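## Task

Every cardboard box in the storeroom has a lot number on the shelf edge directly beneath it. Move each box whose number starts with 4 onto the desk. The boxes must stay there by themselves at the end, not be held in place by the robot, and the robot must not fall over or finish leaning.

## Robot and tools

Robot: a simulated Hello Robot Stretch 4, about 1.6 m tall. It has an omni-wheel base whose rim lies within 0.23 m of the base origin, and a single arm: a lift on a mast, a forward-telescoping arm, a three-joint wrist and a two-finger gripper. The cameras are head_camera, head_left_camera, head_right_camera and wrist_camera. Loose objects may occasionally get a small push from outside.

Frames: the base frame has its origin on the floor below the base centre, with x forward, y left and z up. hand_pose is a point between the open fingertips, given in the base frame. With all wrist joints at zero its axes line up with the base frame's. The printed value may be slightly wrong. The odometry frame is the base frame as it was when the scene began. base_odometry integrates wheel rotation, so slip is counted as motion. Its heading runs from -3.142 to 3.142, positive to the left.

execute_actions: "actions" is a list holding one action, or none (an empty list only reports state and images). "cameras" picks the images to return; leaving it out, null or ["all"] gives all, and [] gives none. An action contains "base", "joints" or both, and may add "pace" and "contact_limits". Alternatively it is {"end_of_arm": "enable_torque"} alone, which re-powers wrist or gripper motors that cut out; they then hold their current position. All motions in one action begin together.
- base: exactly one relative command, measured from where the base last reported itself. {"translate_m": d} drives straight, forward positive, -2 to 2 m. {"strafe_m": d} slides sideways, left positive, -2 to 2 m. {"rotate_rad": d} turns in place, counter-clockwise (left) positive, -3.2 to 3.2 rad.
- joints: absolute targets keyed by name. lift_m 0 to 1.2 (tolerance ±0.004). arm_m 0 to 0.55 (±0.004). wrist_yaw_rad -1.134 to 4.276 (±0.02): 0 points forward, positive turns left, 3.14 is folded back, and above 3.4 the arm can block it. wrist_pitch_rad -1.117 to 4.259 (±0.05): 0 is level, 1.57 points down. wrist_roll_rad -1.117 to 4.259 (±0.02): at 0 the fingers are level with each other, and positive turns clockwise as seen from behind the gripper. gripper_m -0.038 to 0.141 (±0.004) is the fingertip gap; negative values press the fingers together. Targets outside a range are clipped and the result reports it. Unknown keys or other bad values reject the whole call. A joint you leave out may still be driving toward an earlier target.
- pace: "slow", "default", "fast" or "max". The base reaches 0.1/0.3/0.4/0.6 m/s and 1/2/3/4 rad/s respectively. Above lift_m 0.2 these are reduced, down to 0.3 m/s and 1 rad/s at lift_m 1.2. No action runs longer than 15 s.
- contact_limits: {"arm_m": value} from 0 (gentlest) to 0.75 (firmest), 0.5 if omitted. It sets how hard the arm may push before it halts.
If a call reports a stop, the later execute_actions, wait and finished_scene calls in that same reply are skipped.

wait: {"seconds": 0 to 10}. It commands nothing new and returns the same state and images as an empty action.

zoom_image: {"camera", "region": [x0, y0, x1, y1]}. Pixels are counted from the top-left of that camera's latest full image, and the region can be at most 504x504. Use it to read the lot labels.

finished_scene: {"scene": n} with the current scene number. It ends the scene for good, and its result gives the next scene's task. After a summary, begin with an empty execute_actions to learn which scene and task are current.

Result lines: lidar_m gives 12 distances in metres, one per 30-degree sector. The 1st points straight ahead and the rest go counter-clockwise (4th left, 7th behind, 10th right). "-" means nothing is seen, or something is closer than 0.25 m. It covers heights from about 0.15 m up to the robot's height, so it detects table tops. It can miss glass, thin legs and much of the area behind the robot. wrist_depth_mm is a 7x7 grid of median depths, 100 to 2000 mm; "-" means out of range or hidden, and clear objects are ignored. turned_by_wheels versus turned_by_imu: a gap above about 0.1 rad points to a collision or slip, and the heading error is roughly their difference. base_tilt is in degrees, with forward and right positive. motor_effort is a percent of maximum, positive toward higher joint values, with the peak from the last action in brackets. For wheel_0, wheel_1 and wheel_2, positive turns the base right. base_status and joint_status values are: done; off_target (stopped short, may still be pushing); contact_stop_at_<key> (hit something; lift, arm or wheels go slack); limit_stop_at_<name>; limit_stop_at_tilt (leaning past 6 degrees, drives go slack); limit_stop_at_own_body; time_out; torque_fault (wrist motor limp until enable_torque). on_its_own lists things you did not command; there, "held at" means the held target, not the actual position.

Gripping: command a gap narrower than the object. Squeezing harder pulls the object toward the wrist by up to about a third of the shortfall. Neither the gap reading nor "done" proves you are holding anything. A firm grip at a command of 0 or above shows as a clear change in gripper_m effort. If the fingertips jam on a surface, raise the lift. A loaded level gripper moves wrist_pitch_rad effort away from 0.

To unfold at the start, send lift_m 0.4 with wrist_yaw_rad 0. Avoid tilting the gripper up while it is rolled, since that risks a self-collision stop.

Things to avoid: dropping boxes, slamming, hard impacts and hard pushes. Do not turn or drive with more than 1 kg held and arm_m above 0.2, especially at fast paces. Avoid long pushes with the gripper held high. Do not rely on the gripper to keep boxes on the desk when you finish. Shorter total motion is better.

Each tool is called after "Request:" in YAML: its name, and indented under it one key for each argument.

## Session

Request:
execute_actions:
  actions: []

Scene clock: 0.00 s.
base_odometry: x=+0.000 y=+0.000 heading=+0.000 (m, m, rad; odometry frame)
turned_by_wheels: +0.000 (rad since the last result)
turned_by_imu: +0.000 (rad since the last result)
base_tilt: forward=+0.0 right=+0.4 (deg)
lidar_m: 0.71 0.84 2.64 1.56 0.89 0.74 0.77 0.89 1.63 1.61 0.85 0.71
base_status: not commanded
joint_positions: lift_m=+0.212 arm_m=-0.002 wrist_yaw_rad=+3.108 wrist_pitch_rad=-0.015 wrist_roll_rad=-0.003 gripper_m=+0.057
joint_status: not commanded
motor_effort: lift_m=+17 arm_m=-1 wrist_yaw_rad=-2 wrist_pitch_rad=-6 wrist_roll_rad=+2 gripper_m=-5 wheel_0=+0 wheel_1=+1 wheel_2=+0 (%)
hand_pose: x=-0.1165 y=+0.0971 z=+0.3944 quat_wxyz=(+0.017, +0.007, -0.002, +1.000) (m; base frame)
wrist_depth_mm: - 143 917 904 831 798 759 / - 126 946 891 842 788 778 / - 133 204 904 842 798 768 / 118 142 917 878 842 798 759 / 1921 991 946 891 831 809 768 / 1430 1008 196 891 192 809 768 / 946 931 946 - 831 798 768
pictures: head_camera, head_left_camera, head_right_camera, wrist_camera
Images, in order (width x height): head_camera 420x560, head_left_camera 420x672, head_right_camera 420x672, wrist_camera 616x392.

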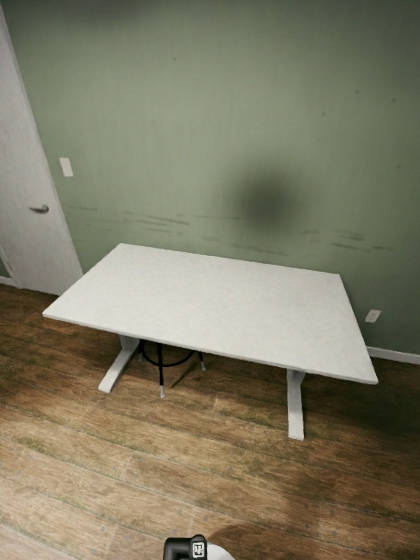

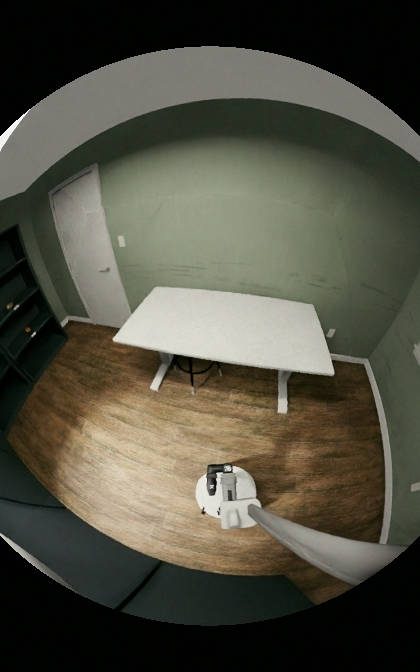

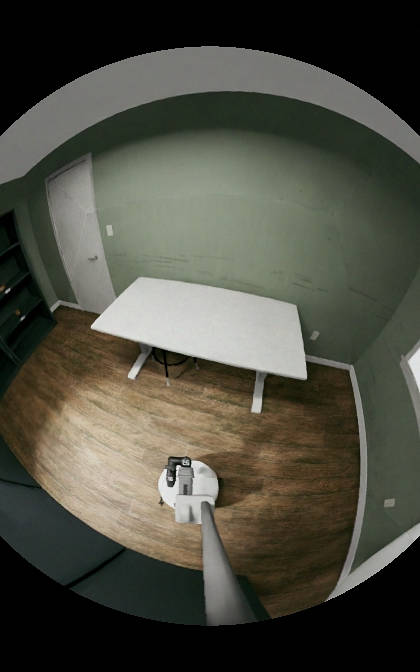

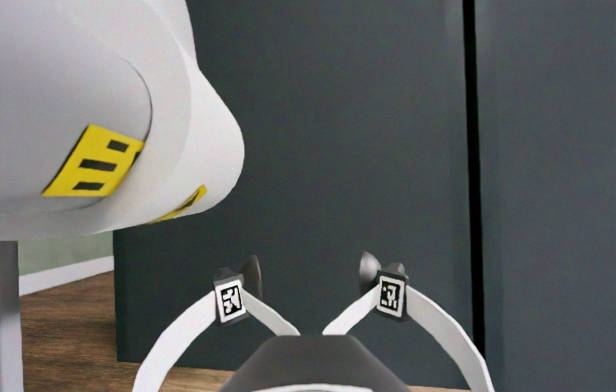

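Request:
execute_actions:
  actions:
    - {"base": {"rotate_rad": 1.3}}

Scene clock: 4.97 s.
base_odometry: x=+0.000 y=+0.000 heading=+1.299 (m, m, rad; odometry frame)
turned_by_wheels: +1.299 (rad since the last result)
turned_by_imu: +1.322 (rad since the last result)
base_tilt: forward=+0.0 right=+0.4 (deg)
lidar_m: 2.62 1.07 0.77 0.74 0.79 1.72 1.63 1.67 0.74 0.70 0.74 1.01
base_status: done
joint_positions: lift_m=+0.212 arm_m=-0.002 wrist_yaw_rad=+3.108 wrist_pitch_rad=-0.015 wrist_roll_rad=-0.003 gripper_m=+0.057
joint_status: not commanded
motor_effort: lift_m=+18(18) arm_m=-1(1) wrist_yaw_rad=-1(1) wrist_pitch_rad=-7(7) wrist_roll_rad=+3(1) gripper_m=-1(0) wheel_0=-3(5) wheel_1=-2(6) wheel_2=-2(8) (%)
hand_pose: x=-0.1165 y=+0.0971 z=+0.3944 quat_wxyz=(+0.017, +0.007, -0.002, +1.000) (m; base frame)
wrist_depth_mm: - 142 1756 1863 1863 1863 1808 / - 126 1808 1863 1863 1863 1921 / - 133 204 1808 1808 1863 1863 / 118 143 1808 1808 1863 1863 1921 / 1756 1808 1808 1808 1863 1863 1921 / 1397 1537 197 1464 193 1366 1336 / 946 946 991 - 960 891 917
pictures: head_camera, head_left_camera, head_right_camera, wrist_camera
camera_calibration (this result's frames):
wrist_camera: T_world_to_cam=[[0.0224643, 0.999159, -0.034289, -0.075414], [-0.0094409, -0.0340841, -0.999374, 0.453025], [-0.999703, 0.0227739, 0.00866729, 0.109754], [0, 0, 0, 1]] pos_world=[0.115693, 0.088292, 0.449204]
Images, in order (width x height): head_camera 420x560, head_left_camera 420x672, head_right_camera 420x672, wrist_camera 616x392.

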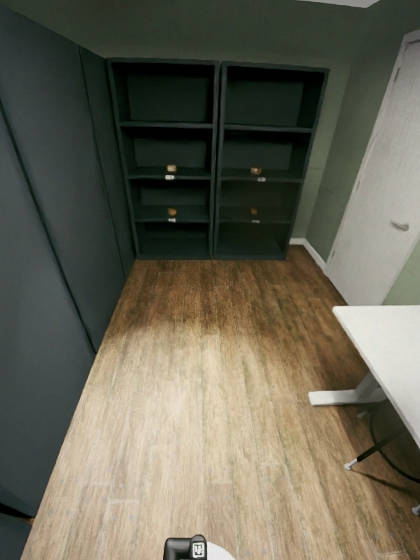

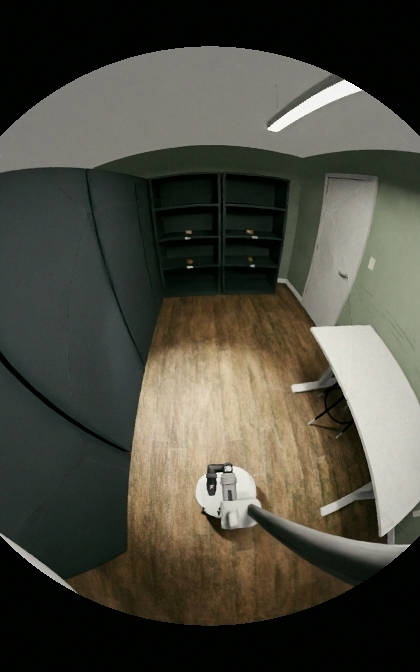

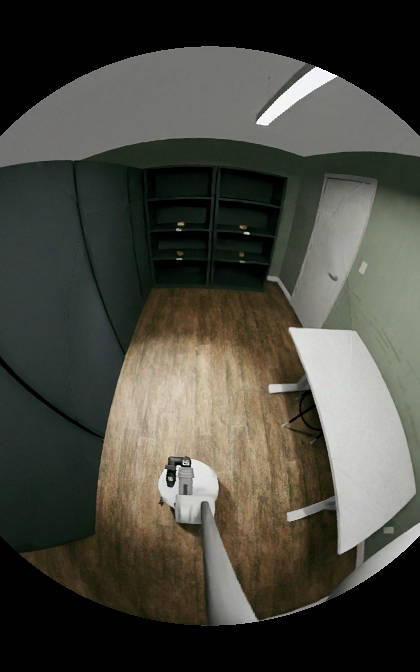

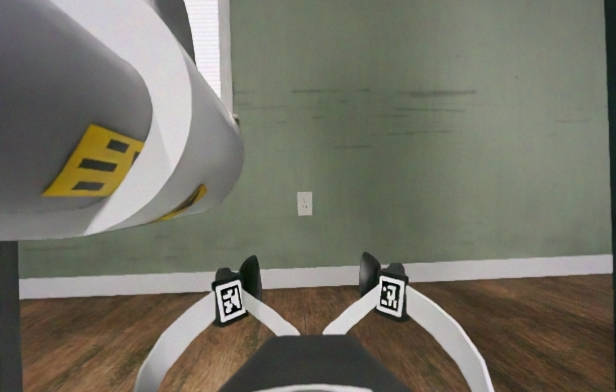

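Request:
zoom_image:
  camera: "head_camera"
  region: [140, 150, 290, 240]

Region (140, 150, 290, 240) of head_camera's 420x560 image, scaled by 3.360, with more detail than that image has; it fills the top 302 rows of this view, and the rest is white.

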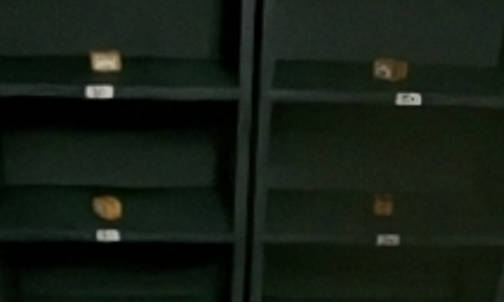

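Request:
execute_actions:
  actions:
    - {"base": {"translate_m": 1.5}, "joints": {"lift_m": 0.5, "wrist_yaw_rad": 0, "gripper_m": 0.12}, "pace": "fast"}

Scene clock: 17.07 s.
base_odometry: x=+0.402 y=+1.445 heading=+1.300 (m, m, rad; odometry frame)
turned_by_wheels: +0.000 (rad since the last result)
turned_by_imu: +0.008 (rad since the last result)
base_tilt: forward=+0.0 right=+0.4 (deg)
lidar_m: 1.13 1.06 0.77 0.74 0.77 1.08 3.17 1.04 0.88 1.46 1.57 1.18
base_status: done
joint_positions: lift_m=+0.500 arm_m=-0.002 wrist_yaw_rad=+0.000 wrist_pitch_rad=-0.015 wrist_roll_rad=-0.003 gripper_m=+0.120
joint_status: all done
motor_effort: lift_m=+21(27) arm_m=-1(1) wrist_yaw_rad=-1(9) wrist_pitch_rad=-6(5) wrist_roll_rad=+2(1) gripper_m=+1(1) wheel_0=+1(4) wheel_1=+1(6) wheel_2=+1(12) (%)
hand_pose: x=+0.4573 y=-0.0874 z=+0.6822 quat_wxyz=(+1.000, -0.002, -0.007, +0.000) (m; base frame)
wrist_depth_mm: 1118 1366 1366 1397 1397 1397 1397 / 1078 1366 1397 1025 1397 1042 1060 / 1078 1397 1430 1308 1366 1397 1397 / 1098 1397 1397 1397 1397 1430 1430 / 1060 1336 1308 1160 1008 1118 1078 / 1042 1397 218 1397 931 1430 1430 / 1078 1366 1397 - 1430 1336 1336
pictures: head_camera, head_left_camera, head_right_camera, wrist_camera
camera_calibration (this result's frames):
wrist_camera: T_world_to_cam=[[0.0112149, -0.999349, -0.0342882, -0.0636465], [0.0082771, 0.034382, -0.999374, 0.737661], [0.999903, 0.0109241, 0.00865731, -0.230362], [0, 0, 0, 1]] pos_world=[0.224948, -0.0864508, 0.737011]
Images, in order (width x height): head_camera 420x560, head_left_camera 420x672, head_right_camera 420x672, wrist_camera 616x392.

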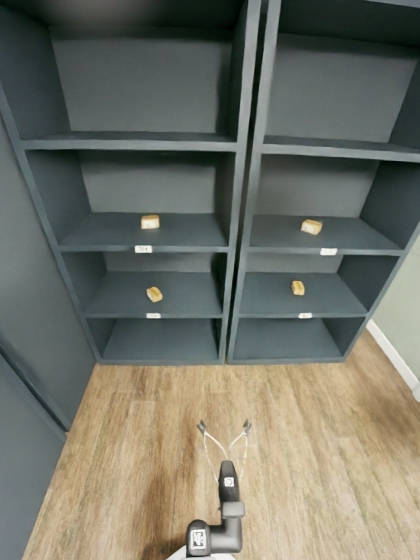

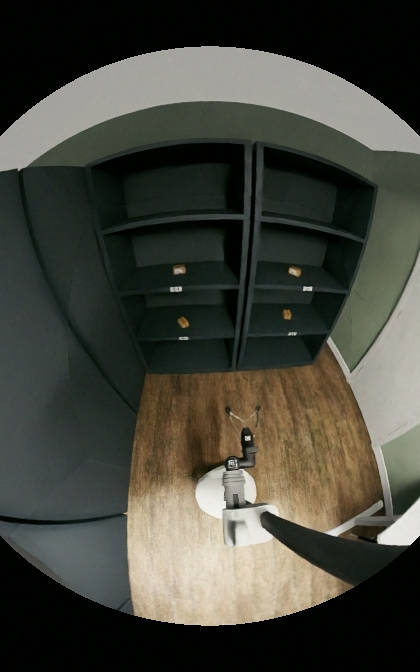

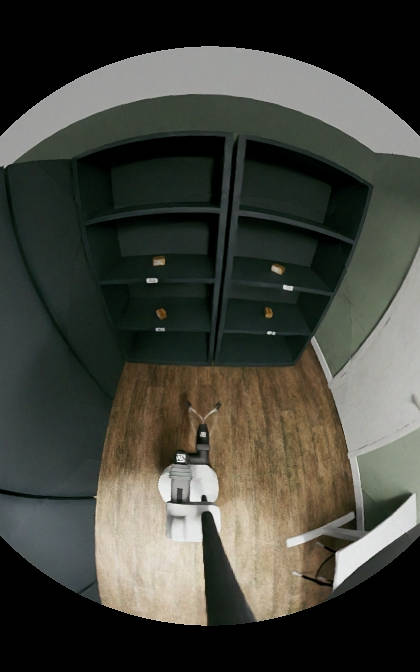

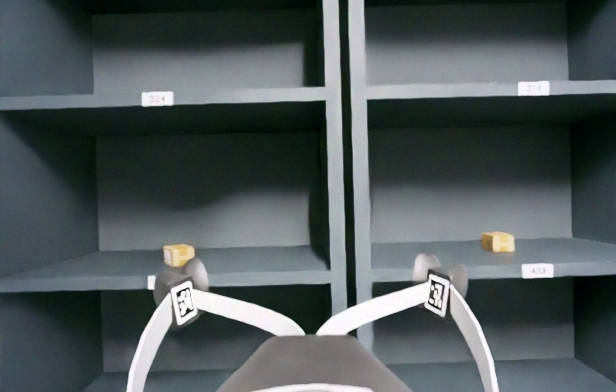

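Request:
zoom_image:
  camera: "wrist_camera"
  region: [460, 60, 616, 300]

Request:
zoom_image:
  camera: "wrist_camera"
  region: [110, 70, 230, 300]

Request:
zoom_image:
  camera: "head_camera"
  region: [110, 200, 200, 330]

Request:
zoom_image:
  camera: "head_camera"
  region: [270, 200, 360, 330]

Region (460, 60, 616, 300) of wrist_camera's 616x392 image, scaled by 2.100; it fills the left 328 columns of this view, and the rest is white.

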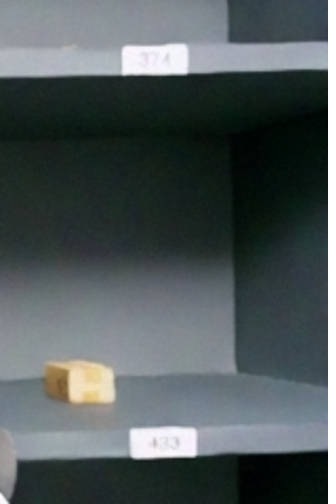

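Region (110, 70, 230, 300) of wrist_camera's 616x392 image, scaled by 2.191; it fills the left 263 columns of this view, and the rest is white.

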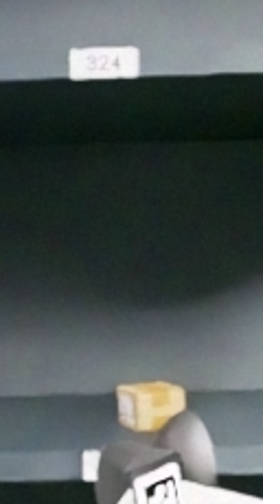

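Region (110, 200, 200, 330) of head_camera's 420x560 image, scaled by 3.877, with more detail than that image has; it fills the left 349 columns of this view, and the rest is white.

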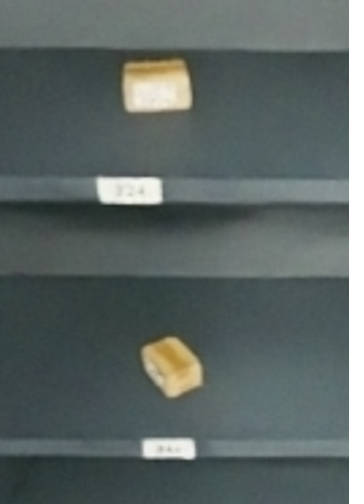

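Region (270, 200, 360, 330) of head_camera's 420x560 image, scaled by 3.877, with more detail than that image has; it fills the left 349 columns of this view, and the rest is white.

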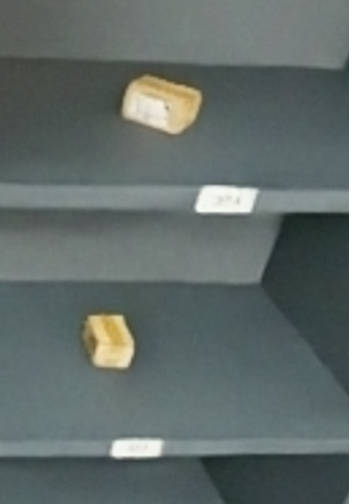

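Request:
zoom_image:
  camera: "head_camera"
  region: [138, 305, 168, 325]

Region (138, 305, 168, 325) of head_camera's 420x560 image, scaled by 16.800, with more detail than that image has.

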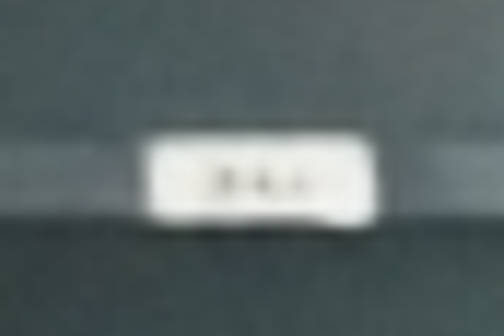

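Not readable enough; I'll lower the lift so the wrist camera sees it clearly.

Request:
execute_actions:
  actions:
    - {"base": {"strafe_m": -0.2}, "joints": {"lift_m": 0.41}, "pace": "fast"}
  cameras: ["head_camera", "wrist_camera"]

Scene clock: 63.50 s.
base_odometry: x=+0.595 y=+1.392 heading=+1.300 (m, m, rad; odometry frame)
turned_by_wheels: +0.000 (rad since the last result)
turned_by_imu: -0.002 (rad since the last result)
base_tilt: forward=+0.1 right=+0.4 (deg)
lidar_m: 1.11 1.17 0.98 0.94 0.99 1.38 3.18 0.74 0.73 1.26 1.37 1.15
base_status: done
joint_positions: lift_m=+0.410 arm_m=-0.002 wrist_yaw_rad=+0.000 wrist_pitch_rad=-0.015 wrist_roll_rad=-0.003 gripper_m=+0.120
joint_status: all done
motor_effort: lift_m=+14(21) arm_m=-1(2) wrist_yaw_rad=-1(2) wrist_pitch_rad=-8(5) wrist_roll_rad=+0(2) gripper_m=+0(2) wheel_0=-2(11) wheel_1=+1(12) wheel_2=+0(1) (%)
hand_pose: x=+0.4573 y=-0.0874 z=+0.5928 quat_wxyz=(+1.000, -0.002, -0.007, +0.000) (m; base frame)
wrist_depth_mm: 1397 1397 1397 1397 1397 1397 1078 / 1008 1025 976 1008 1118 1160 1042 / 1397 1397 1430 1366 1366 1397 1118 / 1397 1397 1397 1397 1366 1397 1138 / 1255 1060 1160 1078 1025 1366 1042 / 1366 1366 218 1138 1397 1397 1138 / 1229 1255 1229 - 1229 1160 1098
pictures: head_camera, wrist_camera
camera_calibration (this result's frames):
wrist_camera: T_world_to_cam=[[0.0110696, -0.999351, -0.0342883, -0.0666879], [0.00827581, 0.0343808, -0.999375, 0.648298], [0.999904, 0.0107789, 0.00865102, -0.229585], [0, 0, 0, 1]] pos_world=[0.224936, -0.0864589, 0.647592]
Images, in order (width x height): head_camera 420x560, wrist_camera 616x392.

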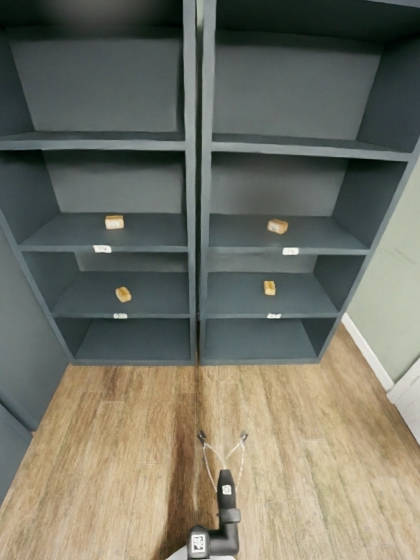

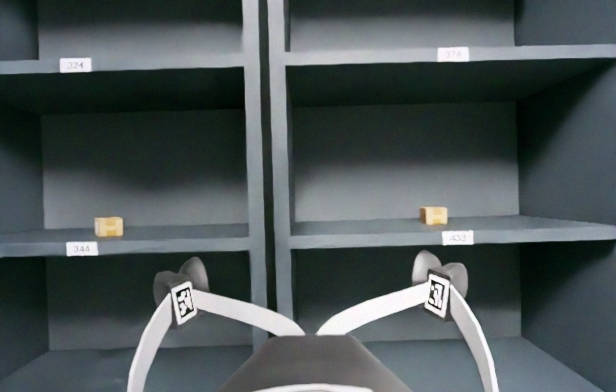

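Request:
zoom_image:
  camera: "wrist_camera"
  region: [40, 190, 500, 270]

Request:
zoom_image:
  camera: "wrist_camera"
  region: [400, 190, 500, 260]

Request:
zoom_image:
  camera: "wrist_camera"
  region: [50, 200, 150, 270]

Region (40, 190, 500, 270) of wrist_camera's 616x392 image, scaled by 1.096; it fills the top 88 rows of this view, and the rest is white.

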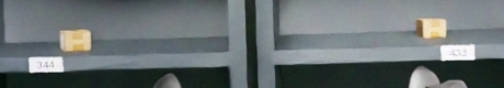

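Region (400, 190, 500, 260) of wrist_camera's 616x392 image, scaled by 5.040; it fills the top 353 rows of this view, and the rest is white.

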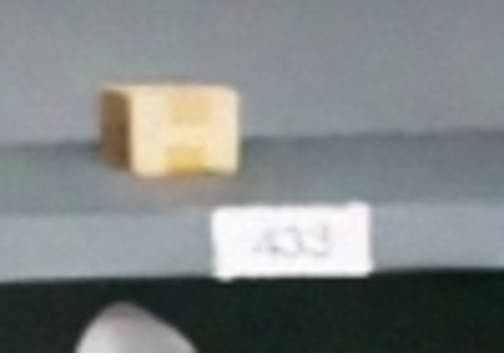

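Region (50, 200, 150, 270) of wrist_camera's 616x392 image, scaled by 5.040; it fills the top 353 rows of this view, and the rest is white.

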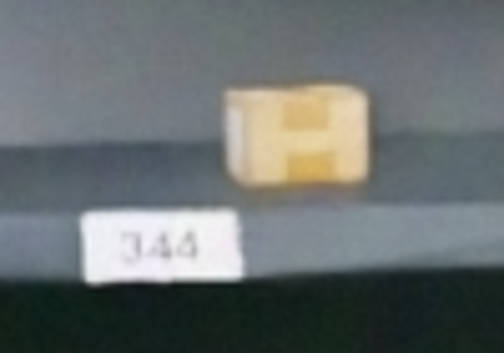

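Request:
execute_actions:
  actions:
    - {"base": {"strafe_m": -0.374}, "joints": {"lift_m": 0.415, "arm_m": 0.2, "gripper_m": 0.135}, "pace": "fast"}
  cameras: ["head_camera", "wrist_camera"]

Scene clock: 92.23 s.
base_odometry: x=+0.955 y=+1.292 heading=+1.300 (m, m, rad; odometry frame)
turned_by_wheels: +0.000 (rad since the last result)
turned_by_imu: -0.001 (rad since the last result)
base_tilt: forward=+0.2 right=+0.4 (deg)
lidar_m: 1.12 1.17 1.38 1.32 1.37 1.92 0.58 0.52 0.72 0.89 0.98 1.16
base_status: done
joint_positions: lift_m=+0.415 arm_m=+0.199 wrist_yaw_rad=+0.000 wrist_pitch_rad=-0.015 wrist_roll_rad=-0.003 gripper_m=+0.135
joint_status: all done
motor_effort: lift_m=+21(14) arm_m=+4(6) wrist_yaw_rad=-1(2) wrist_pitch_rad=-5(7) wrist_roll_rad=+2(0) gripper_m=+0(1) wheel_0=+0(12) wheel_1=+3(12) wheel_2=+0(0) (%)
hand_pose: x=+0.6586 y=-0.0874 z=+0.5973 quat_wxyz=(+1.000, -0.002, -0.008, +0.000) (m; base frame)
wrist_depth_mm: 715 741 750 768 778 750 1182 / 715 866 1060 1078 1098 866 1182 / 750 904 1182 1182 1182 878 1205 / 741 891 1160 1182 1182 891 1205 / 715 750 878 842 809 759 1205 / 1160 723 1205 1205 1182 741 1182 / 1138 809 1205 - 1205 904 1160
pictures: head_camera, wrist_camera
camera_calibration (this result's frames):
wrist_camera: T_world_to_cam=[[0.0111436, -0.99935, -0.0342876, -0.0687914], [0.0083487, 0.0343815, -0.999374, 0.65104], [0.999903, 0.0108504, 0.00872641, -0.430904], [0, 0, 0, 1]] pos_world=[0.426193, -0.0864549, 0.652034]
Images, in order (width x height): head_camera 420x560, wrist_camera 616x392.

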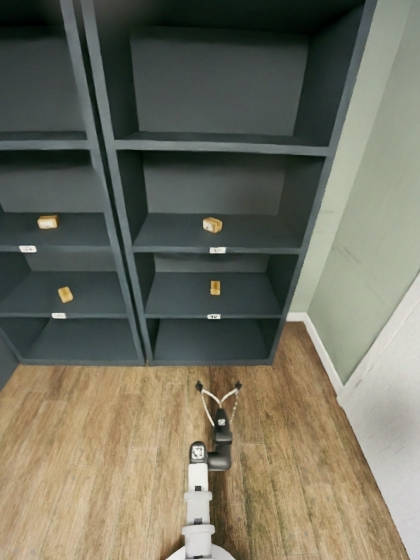

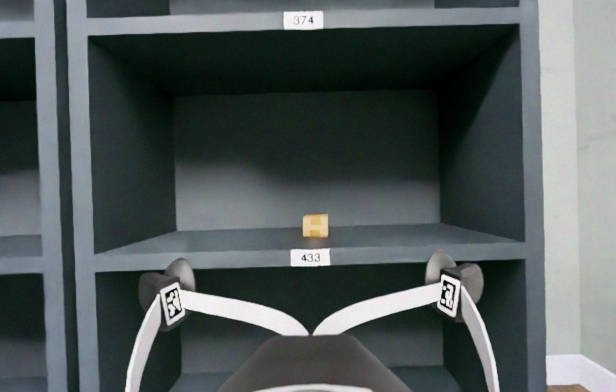

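Request:
execute_actions:
  actions:
    - {"base": {"translate_m": 0.42}, "pace": "fast"}
  cameras: ["head_camera", "wrist_camera"]

Scene clock: 102.47 s.
base_odometry: x=+1.067 y=+1.696 heading=+1.300 (m, m, rad; odometry frame)
turned_by_wheels: +0.000 (rad since the last result)
turned_by_imu: +0.002 (rad since the last result)
base_tilt: forward=+0.1 right=+0.4 (deg)
lidar_m: 0.69 0.73 1.03 1.32 1.37 1.92 0.94 0.94 0.92 0.91 0.97 0.72
base_status: done
joint_positions: lift_m=+0.415 arm_m=+0.199 wrist_yaw_rad=+0.000 wrist_pitch_rad=-0.015 wrist_roll_rad=-0.003 gripper_m=+0.135
joint_status: not commanded
motor_effort: lift_m=+21(21) arm_m=+4(4) wrist_yaw_rad=-1(1) wrist_pitch_rad=-8(6) wrist_roll_rad=+2(1) gripper_m=+0(1) wheel_0=+0(6) wheel_1=+1(6) wheel_2=+2(12) (%)
hand_pose: x=+0.6586 y=-0.0874 z=+0.5973 quat_wxyz=(+1.000, -0.002, -0.007, +0.000) (m; base frame)
wrist_depth_mm: 580 691 707 707 715 723 597 / 580 750 750 750 750 759 609 / 574 759 750 750 750 750 609 / 574 750 759 750 750 750 615 / 549 732 715 500 661 634 559 / 375 307 298 353 291 291 330 / 291 291 293 - 291 291 559
pictures: head_camera, wrist_camera
camera_calibration (this result's frames):
wrist_camera: T_world_to_cam=[[0.0111515, -0.99935, -0.0342878, -0.0687942], [0.00834014, 0.0343817, -0.999374, 0.651043], [0.999903, 0.0108586, 0.00871812, -0.430905], [0, 0, 0, 1]] pos_world=[0.426201, -0.0864545, 0.652034]
Images, in order (width x height): head_camera 420x560, wrist_camera 616x392.

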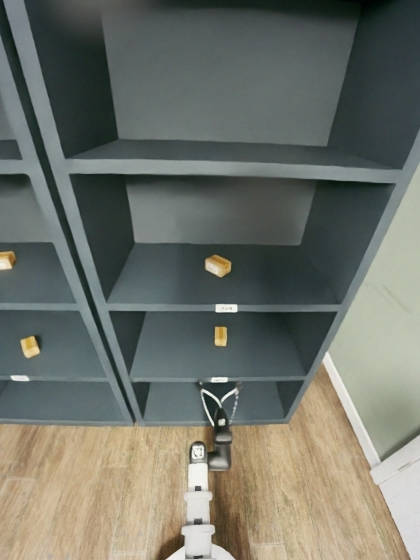

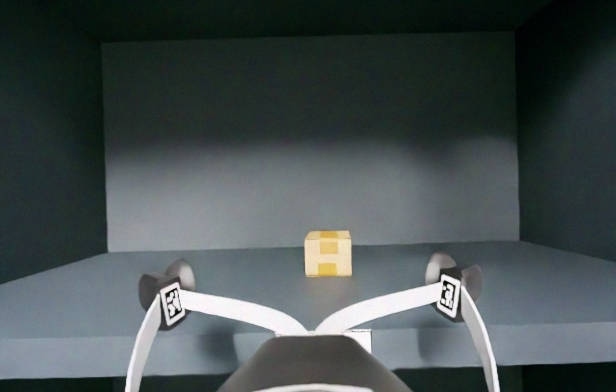

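Request:
execute_actions:
  actions:
    - {"base": {"strafe_m": -0.028}, "joints": {"lift_m": 0.47, "wrist_pitch_rad": 0.3}}
  cameras: ["head_camera", "wrist_camera"]

Scene clock: 133.27 s.
base_odometry: x=+1.094 y=+1.689 heading=+1.301 (m, m, rad; odometry frame)
turned_by_wheels: +0.000 (rad since the last result)
turned_by_imu: -0.001 (rad since the last result)
base_tilt: forward=+0.2 right=+0.5 (deg)
lidar_m: 0.70 0.75 1.04 1.34 1.40 1.97 0.92 0.96 0.91 0.89 0.96 0.73
base_status: done
joint_positions: lift_m=+0.470 arm_m=+0.199 wrist_yaw_rad=+0.000 wrist_pitch_rad=+0.302 wrist_roll_rad=-0.003 gripper_m=+0.135
joint_status: all done
motor_effort: lift_m=+22(23) arm_m=+4(4) wrist_yaw_rad=-1(1) wrist_pitch_rad=-5(6) wrist_roll_rad=+1(2) gripper_m=+0(1) wheel_0=+1(10) wheel_1=+2(9) wheel_2=+0(3) (%)
hand_pose: x=+0.6455 y=-0.0874 z=+0.5621 quat_wxyz=(+0.989, -0.002, +0.150, +0.000) (m; base frame)
wrist_depth_mm: 621 676 668 676 676 668 559 / 621 699 699 707 707 707 564 / 615 732 732 732 723 732 564 / 480 473 459 449 442 436 424 / 324 319 315 312 315 317 317 / 574 319 317 866 866 699 574 / 603 788 809 - 798 759 580
pictures: head_camera, wrist_camera
camera_calibration (this result's frames):
wrist_camera: T_world_to_cam=[[-0.000135338, -0.99935, -0.0360529, -0.0615893], [-0.303675, 0.0343914, -0.952155, 0.790843], [0.952776, 0.0108195, -0.303482, -0.21167], [0, 0, 0, 1]] pos_world=[0.441824, -0.0864573, 0.686547]
Images, in order (width x height): head_camera 420x560, wrist_camera 616x392.

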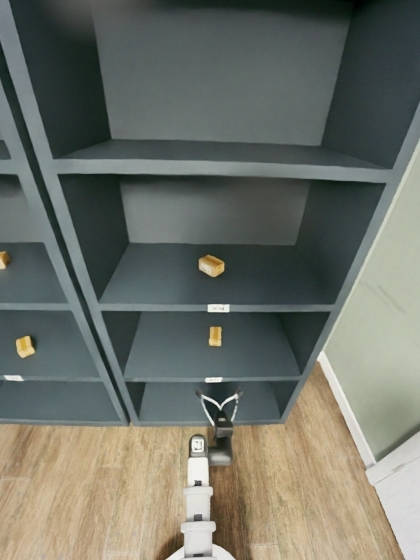

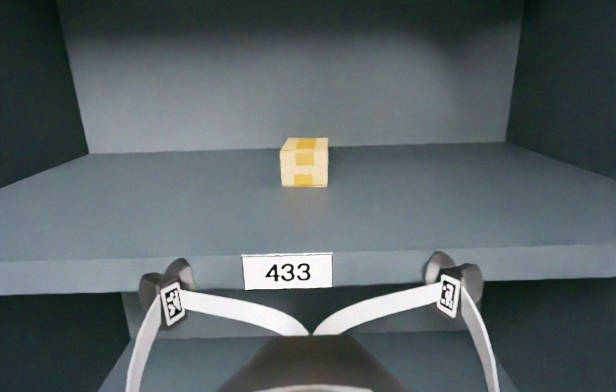

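Request:
execute_actions:
  actions:
    - {"base": {"translate_m": 0.18}, "joints": {"lift_m": 0.492}, "pace": "slow"}
  cameras: ["head_camera", "wrist_camera"]

Scene clock: 162.67 s.
base_odometry: x=+1.142 y=+1.862 heading=+1.301 (m, m, rad; odometry frame)
turned_by_wheels: +0.000 (rad since the last result)
turned_by_imu: +0.000 (rad since the last result)
base_tilt: forward=+0.1 right=+0.2 (deg)
lidar_m: 0.52 0.56 0.77 1.33 1.42 1.96 1.11 1.14 0.94 0.89 0.91 0.54
base_status: done
joint_positions: lift_m=+0.492 arm_m=+0.199 wrist_yaw_rad=+0.000 wrist_pitch_rad=+0.302 wrist_roll_rad=-0.003 gripper_m=+0.135
joint_status: all done
motor_effort: lift_m=+22(22) arm_m=+4(4) wrist_yaw_rad=-1(1) wrist_pitch_rad=-5(6) wrist_roll_rad=+2(3) gripper_m=+0(2) wheel_0=+3(1) wheel_1=+3(5) wheel_2=-2(8) (%)
hand_pose: x=+0.6455 y=-0.0874 z=+0.5840 quat_wxyz=(+0.989, -0.002, +0.151, +0.000) (m; base frame)
wrist_depth_mm: 504 504 504 504 508 512 504 / 530 525 530 530 530 530 530 / 559 554 554 559 559 559 554 / 549 544 530 469 504 496 488 / 373 368 364 315 353 347 342 / 281 254 251 273 247 245 264 / 226 217 224 - 218 216 215
pictures: head_camera, wrist_camera
camera_calibration (this result's frames):
wrist_camera: T_world_to_cam=[[-0.000137765, -0.99935, -0.0360528, -0.0607955], [-0.303738, 0.0343914, -0.952135, 0.811793], [0.952755, 0.0108195, -0.303546, -0.204947], [0, 0, 0, 1]] pos_world=[0.441829, -0.0864573, 0.708534]
Images, in order (width x height): head_camera 420x560, wrist_camera 616x392.

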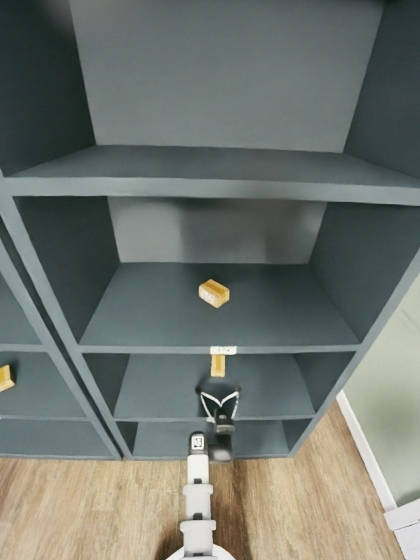

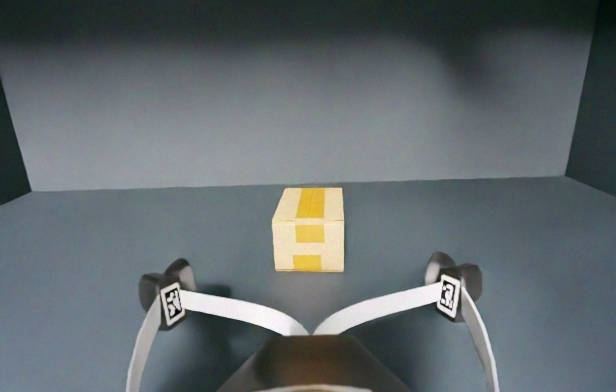

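Request:
execute_actions:
  actions:
    - {"joints": {"arm_m": 0.33, "lift_m": 0.482}}
  cameras: ["head_camera", "wrist_camera"]

Scene clock: 176.90 s.
base_odometry: x=+1.142 y=+1.862 heading=+1.301 (m, m, rad; odometry frame)
turned_by_wheels: +0.000 (rad since the last result)
turned_by_imu: -0.001 (rad since the last result)
base_tilt: forward=+0.0 right=+0.4 (deg)
lidar_m: 0.51 0.54 0.79 1.33 1.38 1.97 1.10 1.16 0.94 0.91 0.97 0.55
base_status: not commanded
joint_positions: lift_m=+0.482 arm_m=+0.329 wrist_yaw_rad=+0.000 wrist_pitch_rad=+0.302 wrist_roll_rad=-0.003 gripper_m=+0.135
joint_status: all done
motor_effort: lift_m=+14(24) arm_m=+5(5) wrist_yaw_rad=-1(1) wrist_pitch_rad=-8(7) wrist_roll_rad=+2(2) gripper_m=+0(1) wheel_0=+3(3) wheel_1=+3(3) wheel_2=-2(2) (%)
hand_pose: x=+0.7755 y=-0.0874 z=+0.5746 quat_wxyz=(+0.989, -0.002, +0.151, +0.000) (m; base frame)
wrist_depth_mm: 384 387 387 387 387 387 387 / 402 402 404 404 404 404 404 / 424 421 424 427 424 424 430 / 439 442 439 442 442 442 439 / 351 345 343 229 330 327 322 / 265 239 236 180 198 230 249 / 213 203 209 - 206 202 202
pictures: head_camera, wrist_camera
camera_calibration (this result's frames):
wrist_camera: T_world_to_cam=[[0.0000095767, -0.99935, -0.0360529, -0.0611889], [-0.30387, 0.0343452, -0.952094, 0.842386], [0.952713, 0.0109645, -0.303673, -0.331492], [0, 0, 0, 1]] pos_world=[0.571794, -0.0864463, 0.69916]
Images, in order (width x height): head_camera 420x560, wrist_camera 616x392.

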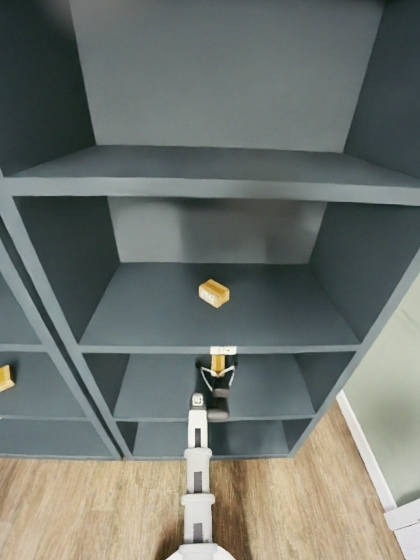

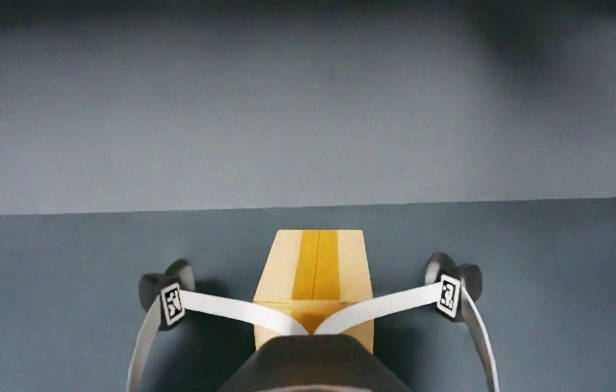

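Request:
execute_actions:
  actions:
    - {"joints": {"gripper_m": 0.02}}
  cameras: ["wrist_camera"]

Scene clock: 183.77 s.
base_odometry: x=+1.142 y=+1.862 heading=+1.301 (m, m, rad; odometry frame)
turned_by_wheels: +0.000 (rad since the last result)
turned_by_imu: -0.001 (rad since the last result)
base_tilt: forward=+0.0 right=+0.3 (deg)
lidar_m: 0.51 0.56 0.78 1.34 1.42 1.96 1.12 1.13 0.93 0.90 0.96 0.53
base_status: not commanded
joint_positions: lift_m=+0.482 arm_m=+0.329 wrist_yaw_rad=+0.000 wrist_pitch_rad=+0.303 wrist_roll_rad=-0.003 gripper_m=+0.020
joint_status: all done
motor_effort: lift_m=+14(14) arm_m=+5(5) wrist_yaw_rad=-2(1) wrist_pitch_rad=-8(8) wrist_roll_rad=+4(1) gripper_m=-16(19) wheel_0=+3(3) wheel_1=+3(3) wheel_2=-2(2) (%)
hand_pose: x=+0.7754 y=-0.0874 z=+0.5744 quat_wxyz=(+0.989, -0.002, +0.151, +0.000) (m; base frame)
wrist_depth_mm: 382 384 382 387 387 387 387 / 402 404 404 404 407 407 407 / 421 424 424 424 427 430 427 / 436 439 442 442 439 442 436 / 349 345 340 220 329 325 320 / 264 262 186 172 185 249 247 / 211 202 208 - 205 196 201
pictures: wrist_camera
camera_calibration (this result's frames):
wrist_camera: T_world_to_cam=[[-0.0000584444, -0.99935, -0.0360526, -0.061155], [-0.304632, 0.0343569, -0.95185, 0.842607], [0.95247, 0.0109272, -0.304436, -0.330869], [0, 0, 0, 1]] pos_world=[0.571824, -0.0864491, 0.699103]
Images, in order (width x height): wrist_camera 616x392.

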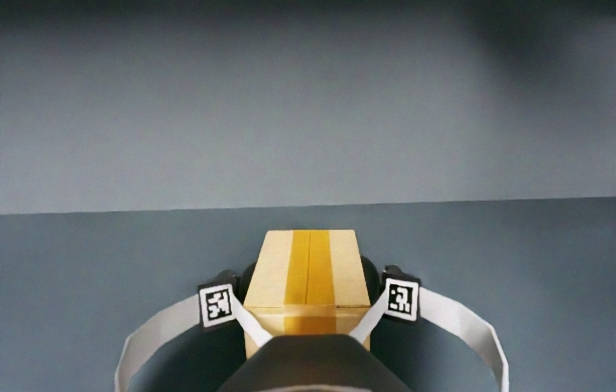

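Gripped (effort −16). Lift it a little.

Request:
execute_actions:
  actions:
    - {"joints": {"lift_m": 0.52}}
  cameras: ["wrist_camera"]

Scene clock: 188.40 s.
base_odometry: x=+1.142 y=+1.862 heading=+1.301 (m, m, rad; odometry frame)
turned_by_wheels: +0.000 (rad since the last result)
turned_by_imu: -0.001 (rad since the last result)
base_tilt: forward=+0.1 right=+0.4 (deg)
lidar_m: 0.51 0.56 0.76 1.35 1.39 1.97 1.11 1.16 0.92 0.90 0.94 0.54
base_status: not commanded
joint_positions: lift_m=+0.520 arm_m=+0.329 wrist_yaw_rad=+0.000 wrist_pitch_rad=+0.303 wrist_roll_rad=-0.003 gripper_m=+0.020
joint_status: all done
motor_effort: lift_m=+22(18) arm_m=+4(5) wrist_yaw_rad=-1(2) wrist_pitch_rad=-9(8) wrist_roll_rad=+1(0) gripper_m=-16(18) wheel_0=+3(3) wheel_1=+3(3) wheel_2=-2(2) (%)
hand_pose: x=+0.7754 y=-0.0874 z=+0.6117 quat_wxyz=(+0.989, -0.002, +0.151, +0.000) (m; base frame)
wrist_depth_mm: 382 384 384 384 389 387 389 / 399 404 404 404 404 410 407 / 427 421 424 424 424 427 427 / 445 442 445 449 449 449 445 / 433 427 421 220 410 404 399 / 327 322 186 172 185 309 306 / 262 250 259 - 253 243 250
pictures: wrist_camera
camera_calibration (this result's frames):
wrist_camera: T_world_to_cam=[[-0.0000672626, -0.99935, -0.0360526, -0.0598044], [-0.304867, 0.0343568, -0.951775, 0.878217], [0.952395, 0.0109272, -0.304671, -0.319301], [0, 0, 0, 1]] pos_world=[0.571836, -0.0864491, 0.736427]
Images, in order (width x height): wrist_camera 616x392.

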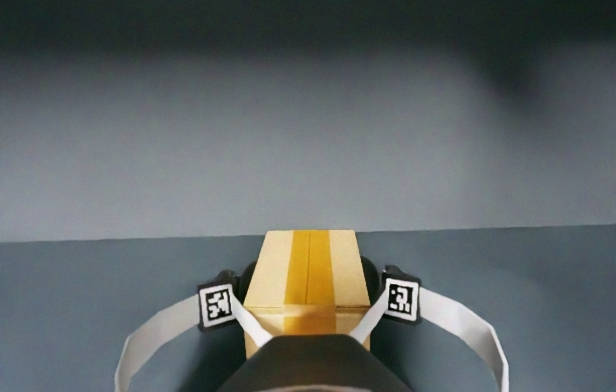

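Request:
execute_actions:
  actions:
    - {"base": {"translate_m": -0.3}, "joints": {"arm_m": 0.0}}
  cameras: ["wrist_camera"]

Request:
execute_actions:
  actions:
    - {"base": {"rotate_rad": -1.88}, "joints": {"lift_m": 0.74}}

Scene clock: 236.43 s.
base_odometry: x=+1.062 y=+1.573 heading=+1.301 (m, m, rad; odometry frame)
turned_by_wheels: +0.000 (rad since the last result)
turned_by_imu: -0.004 (rad since the last result)
base_tilt: forward=+0.1 right=+0.4 (deg)
lidar_m: 0.82 0.87 1.20 1.35 1.40 1.97 0.82 0.83 0.92 0.86 0.94 0.85
base_status: done
joint_positions: lift_m=+0.520 arm_m=+0.001 wrist_yaw_rad=+0.000 wrist_pitch_rad=+0.304 wrist_roll_rad=-0.003 gripper_m=+0.020
joint_status: all done
motor_effort: lift_m=+22(22) arm_m=-5(6) wrist_yaw_rad=-1(3) wrist_pitch_rad=-10(9) wrist_roll_rad=+1(2) gripper_m=-16(16) wheel_0=-2(4) wheel_1=-2(10) wheel_2=-1(10) (%)
hand_pose: x=+0.4470 y=-0.0875 z=+0.6117 quat_wxyz=(+0.989, -0.002, +0.151, +0.000) (m; base frame)
wrist_depth_mm: 627 946 960 960 991 809 580 / 621 946 1008 1025 1008 820 603 / 621 891 1025 1042 1042 788 640 / 640 707 691 668 723 707 1098 / 676 917 1160 220 1182 842 1160 / 715 854 186 172 184 741 1118 / 831 798 891 - 866 798 946
pictures: wrist_camera
camera_calibration (this result's frames):
wrist_camera: T_world_to_cam=[[-0.00037119, -0.99935, -0.0360525, -0.0597737], [-0.305032, 0.0344475, -0.951719, 0.778118], [0.952342, 0.0106439, -0.304847, -0.0064429], [0, 0, 0, 1]] pos_world=[0.243465, -0.0864705, 0.736431]
Images, in order (width x height): wrist_camera 616x392.

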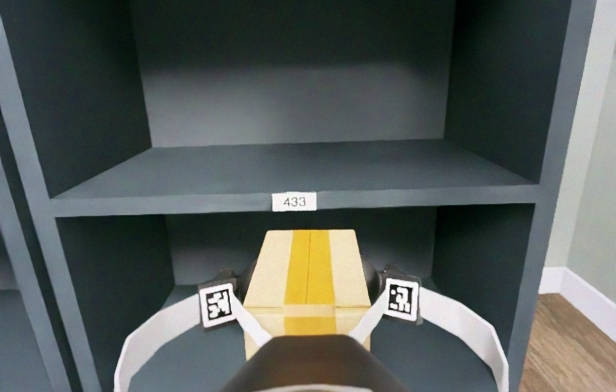

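Scene clock: 238.67 s.
base_odometry: x=+1.062 y=+1.573 heading=-0.579 (m, m, rad; odometry frame)
turned_by_wheels: -1.880 (rad since the last result)
turned_by_imu: -1.914 (rad since the last result)
base_tilt: forward=+0.1 right=+0.3 (deg)
lidar_m: 0.85 0.89 1.02 0.81 0.83 0.94 1.35 1.34 1.55 2.55 0.80 0.91
base_status: done
joint_positions: lift_m=+0.740 arm_m=+0.001 wrist_yaw_rad=+0.000 wrist_pitch_rad=+0.303 wrist_roll_rad=-0.003 gripper_m=+0.020
joint_status: all done
motor_effort: lift_m=+21(25) arm_m=-5(5) wrist_yaw_rad=-1(3) wrist_pitch_rad=-9(9) wrist_roll_rad=+3(2) gripper_m=-18(19) wheel_0=+1(11) wheel_1=-1(11) wheel_2=+0(7) (%)
hand_pose: x=+0.4470 y=-0.0875 z=+0.8317 quat_wxyz=(+0.989, -0.002, +0.151, +0.000) (m; base frame)
wrist_depth_mm: 564 603 640 707 759 831 904 / 585 615 661 741 798 878 960 / 609 654 691 768 842 917 991 / 634 676 723 820 904 976 741 / 654 707 759 220 931 1025 1160 / 699 732 186 172 185 1098 1255 / 715 768 831 - 1078 1160 1255
pictures: head_camera, head_left_camera, head_right_camera, wrist_camera
camera_calibration (this result's frames):
wrist_camera: T_world_to_cam=[[-0.000289915, -0.99935, -0.0360496, -0.0518595], [-0.304783, 0.0344227, -0.951799, 0.987511], [0.952422, 0.0107114, -0.304595, 0.0603667], [0, 0, 0, 1]] pos_world=[0.243468, -0.0864652, 0.956431]
Images, in order (width x height): head_camera 420x560, head_left_camera 420x672, head_right_camera 420x672, wrist_camera 616x392.

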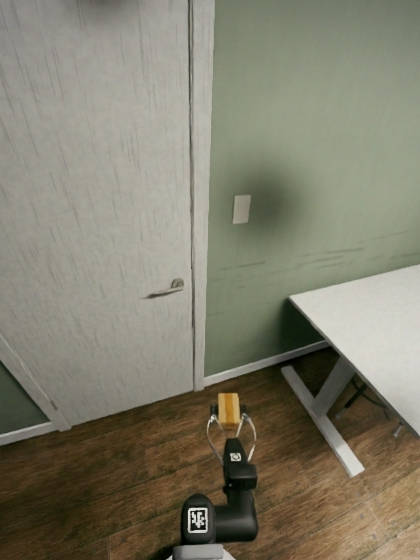

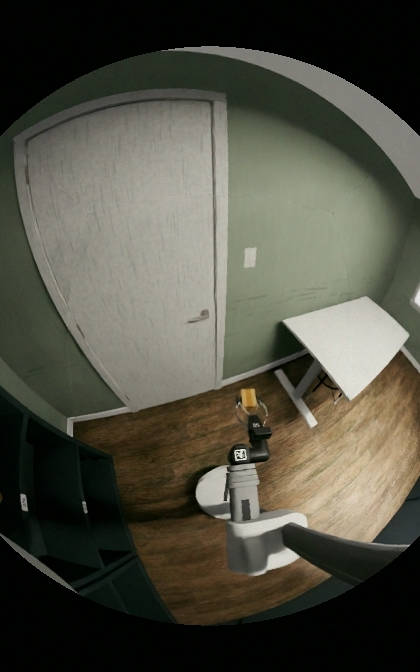

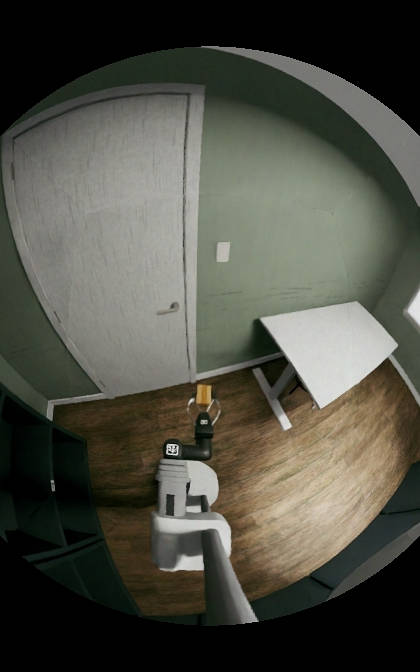

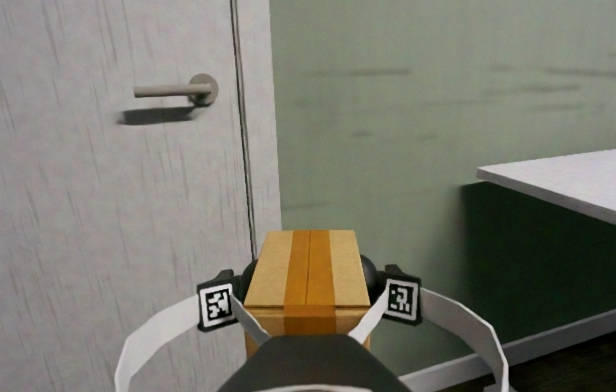

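Request:
execute_actions:
  actions:
    - {"base": {"strafe_m": -1.15}, "joints": {"arm_m": 0.25}, "pace": "fast"}
  cameras: ["head_camera", "head_right_camera", "wrist_camera"]

Scene clock: 261.03 s.
base_odometry: x=+0.432 y=+0.611 heading=-0.579 (m, m, rad; odometry frame)
turned_by_wheels: +0.000 (rad since the last result)
turned_by_imu: -0.002 (rad since the last result)
base_tilt: forward=+0.1 right=+0.4 (deg)
lidar_m: 0.46 0.45 0.52 1.93 1.93 1.23 1.00 1.00 1.13 2.34 1.05 0.56
base_status: done
joint_positions: lift_m=+0.740 arm_m=+0.249 wrist_yaw_rad=+0.000 wrist_pitch_rad=+0.303 wrist_roll_rad=-0.003 gripper_m=+0.020
joint_status: all done
motor_effort: lift_m=+21(22) arm_m=+4(5) wrist_yaw_rad=-1(2) wrist_pitch_rad=-8(8) wrist_roll_rad=+2(2) gripper_m=-19(16) wheel_0=+0(13) wheel_1=+3(10) wheel_2=-1(2) (%)
hand_pose: x=+0.6954 y=-0.0874 z=+0.8317 quat_wxyz=(+0.989, -0.002, +0.151, +0.000) (m; base frame)
wrist_depth_mm: 661 707 750 809 866 946 1025 / 683 741 788 842 931 1008 1078 / 715 768 820 878 976 1025 1118 / 723 732 723 699 691 676 668 / 508 500 496 220 480 473 469 / 384 382 186 172 185 362 359 / 307 293 304 - 298 286 293
pictures: head_camera, head_right_camera, wrist_camera
camera_calibration (this result's frames):
wrist_camera: T_world_to_cam=[[-0.000153962, -0.99935, -0.0360495, -0.051843], [-0.304856, 0.0343804, -0.951778, 1.06327], [0.952398, 0.0108434, -0.304663, -0.176115], [0, 0, 0, 1]] pos_world=[0.491868, -0.0864553, 0.956471]
Images, in order (width x height): head_camera 420x560, head_right_camera 420x672, wrist_camera 616x392.

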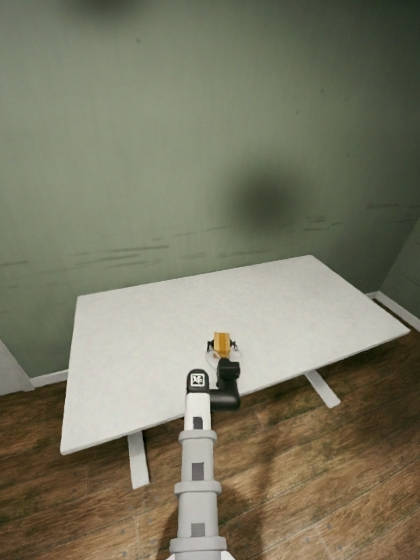

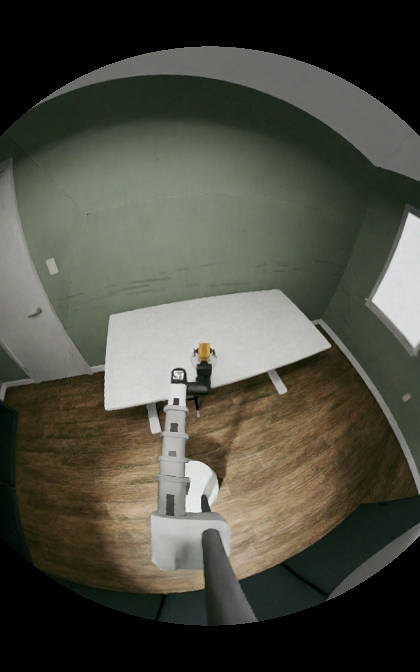

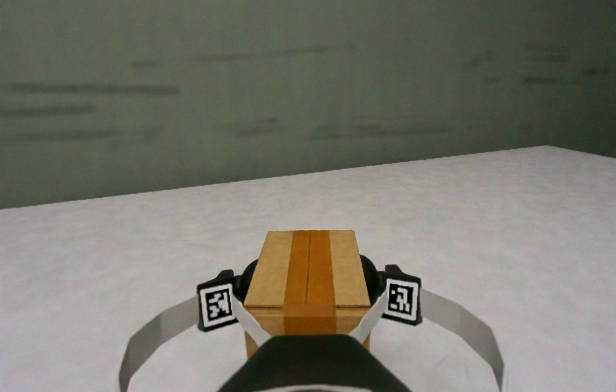

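Request:
execute_actions:
  actions:
    - {"joints": {"arm_m": 0.34, "lift_m": 0.678}}
  cameras: ["wrist_camera"]

Scene clock: 269.93 s.
base_odometry: x=+0.432 y=+0.611 heading=-0.579 (m, m, rad; odometry frame)
turned_by_wheels: +0.000 (rad since the last result)
turned_by_imu: -0.001 (rad since the last result)
base_tilt: forward=+0.1 right=+0.5 (deg)
lidar_m: 0.45 0.46 0.53 1.94 1.94 1.23 1.01 1.01 1.15 2.36 1.03 0.56
base_status: not commanded
joint_positions: lift_m=+0.678 arm_m=+0.339 wrist_yaw_rad=+0.000 wrist_pitch_rad=+0.303 wrist_roll_rad=-0.003 gripper_m=+0.020
joint_status: all done
motor_effort: lift_m=+14(22) arm_m=+5(5) wrist_yaw_rad=-2(2) wrist_pitch_rad=-10(8) wrist_roll_rad=+2(3) gripper_m=-18(18) wheel_0=+0(0) wheel_1=+3(3) wheel_2=-1(1) (%)
hand_pose: x=+0.7854 y=-0.0874 z=+0.7703 quat_wxyz=(+0.989, -0.002, +0.151, +0.000) (m; base frame)
wrist_depth_mm: 585 634 676 723 778 842 931 / 609 661 699 750 831 904 991 / 634 691 732 788 820 878 831 / 549 539 525 517 504 492 484 / 368 368 357 220 349 345 340 / 279 277 186 172 185 264 262 / 224 213 221 - 216 207 213
pictures: wrist_camera
camera_calibration (this result's frames):
wrist_camera: T_world_to_cam=[[0.0000228891, -0.99935, -0.0360496, -0.0541324], [-0.304956, 0.0343254, -0.951748, 1.03229], [0.952367, 0.0110153, -0.304757, -0.280408], [0, 0, 0, 1]] pos_world=[0.581856, -0.0864423, 0.895074]
Images, in order (width x height): wrist_camera 616x392.

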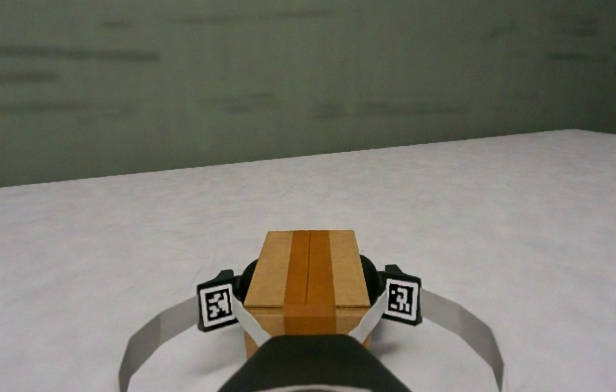

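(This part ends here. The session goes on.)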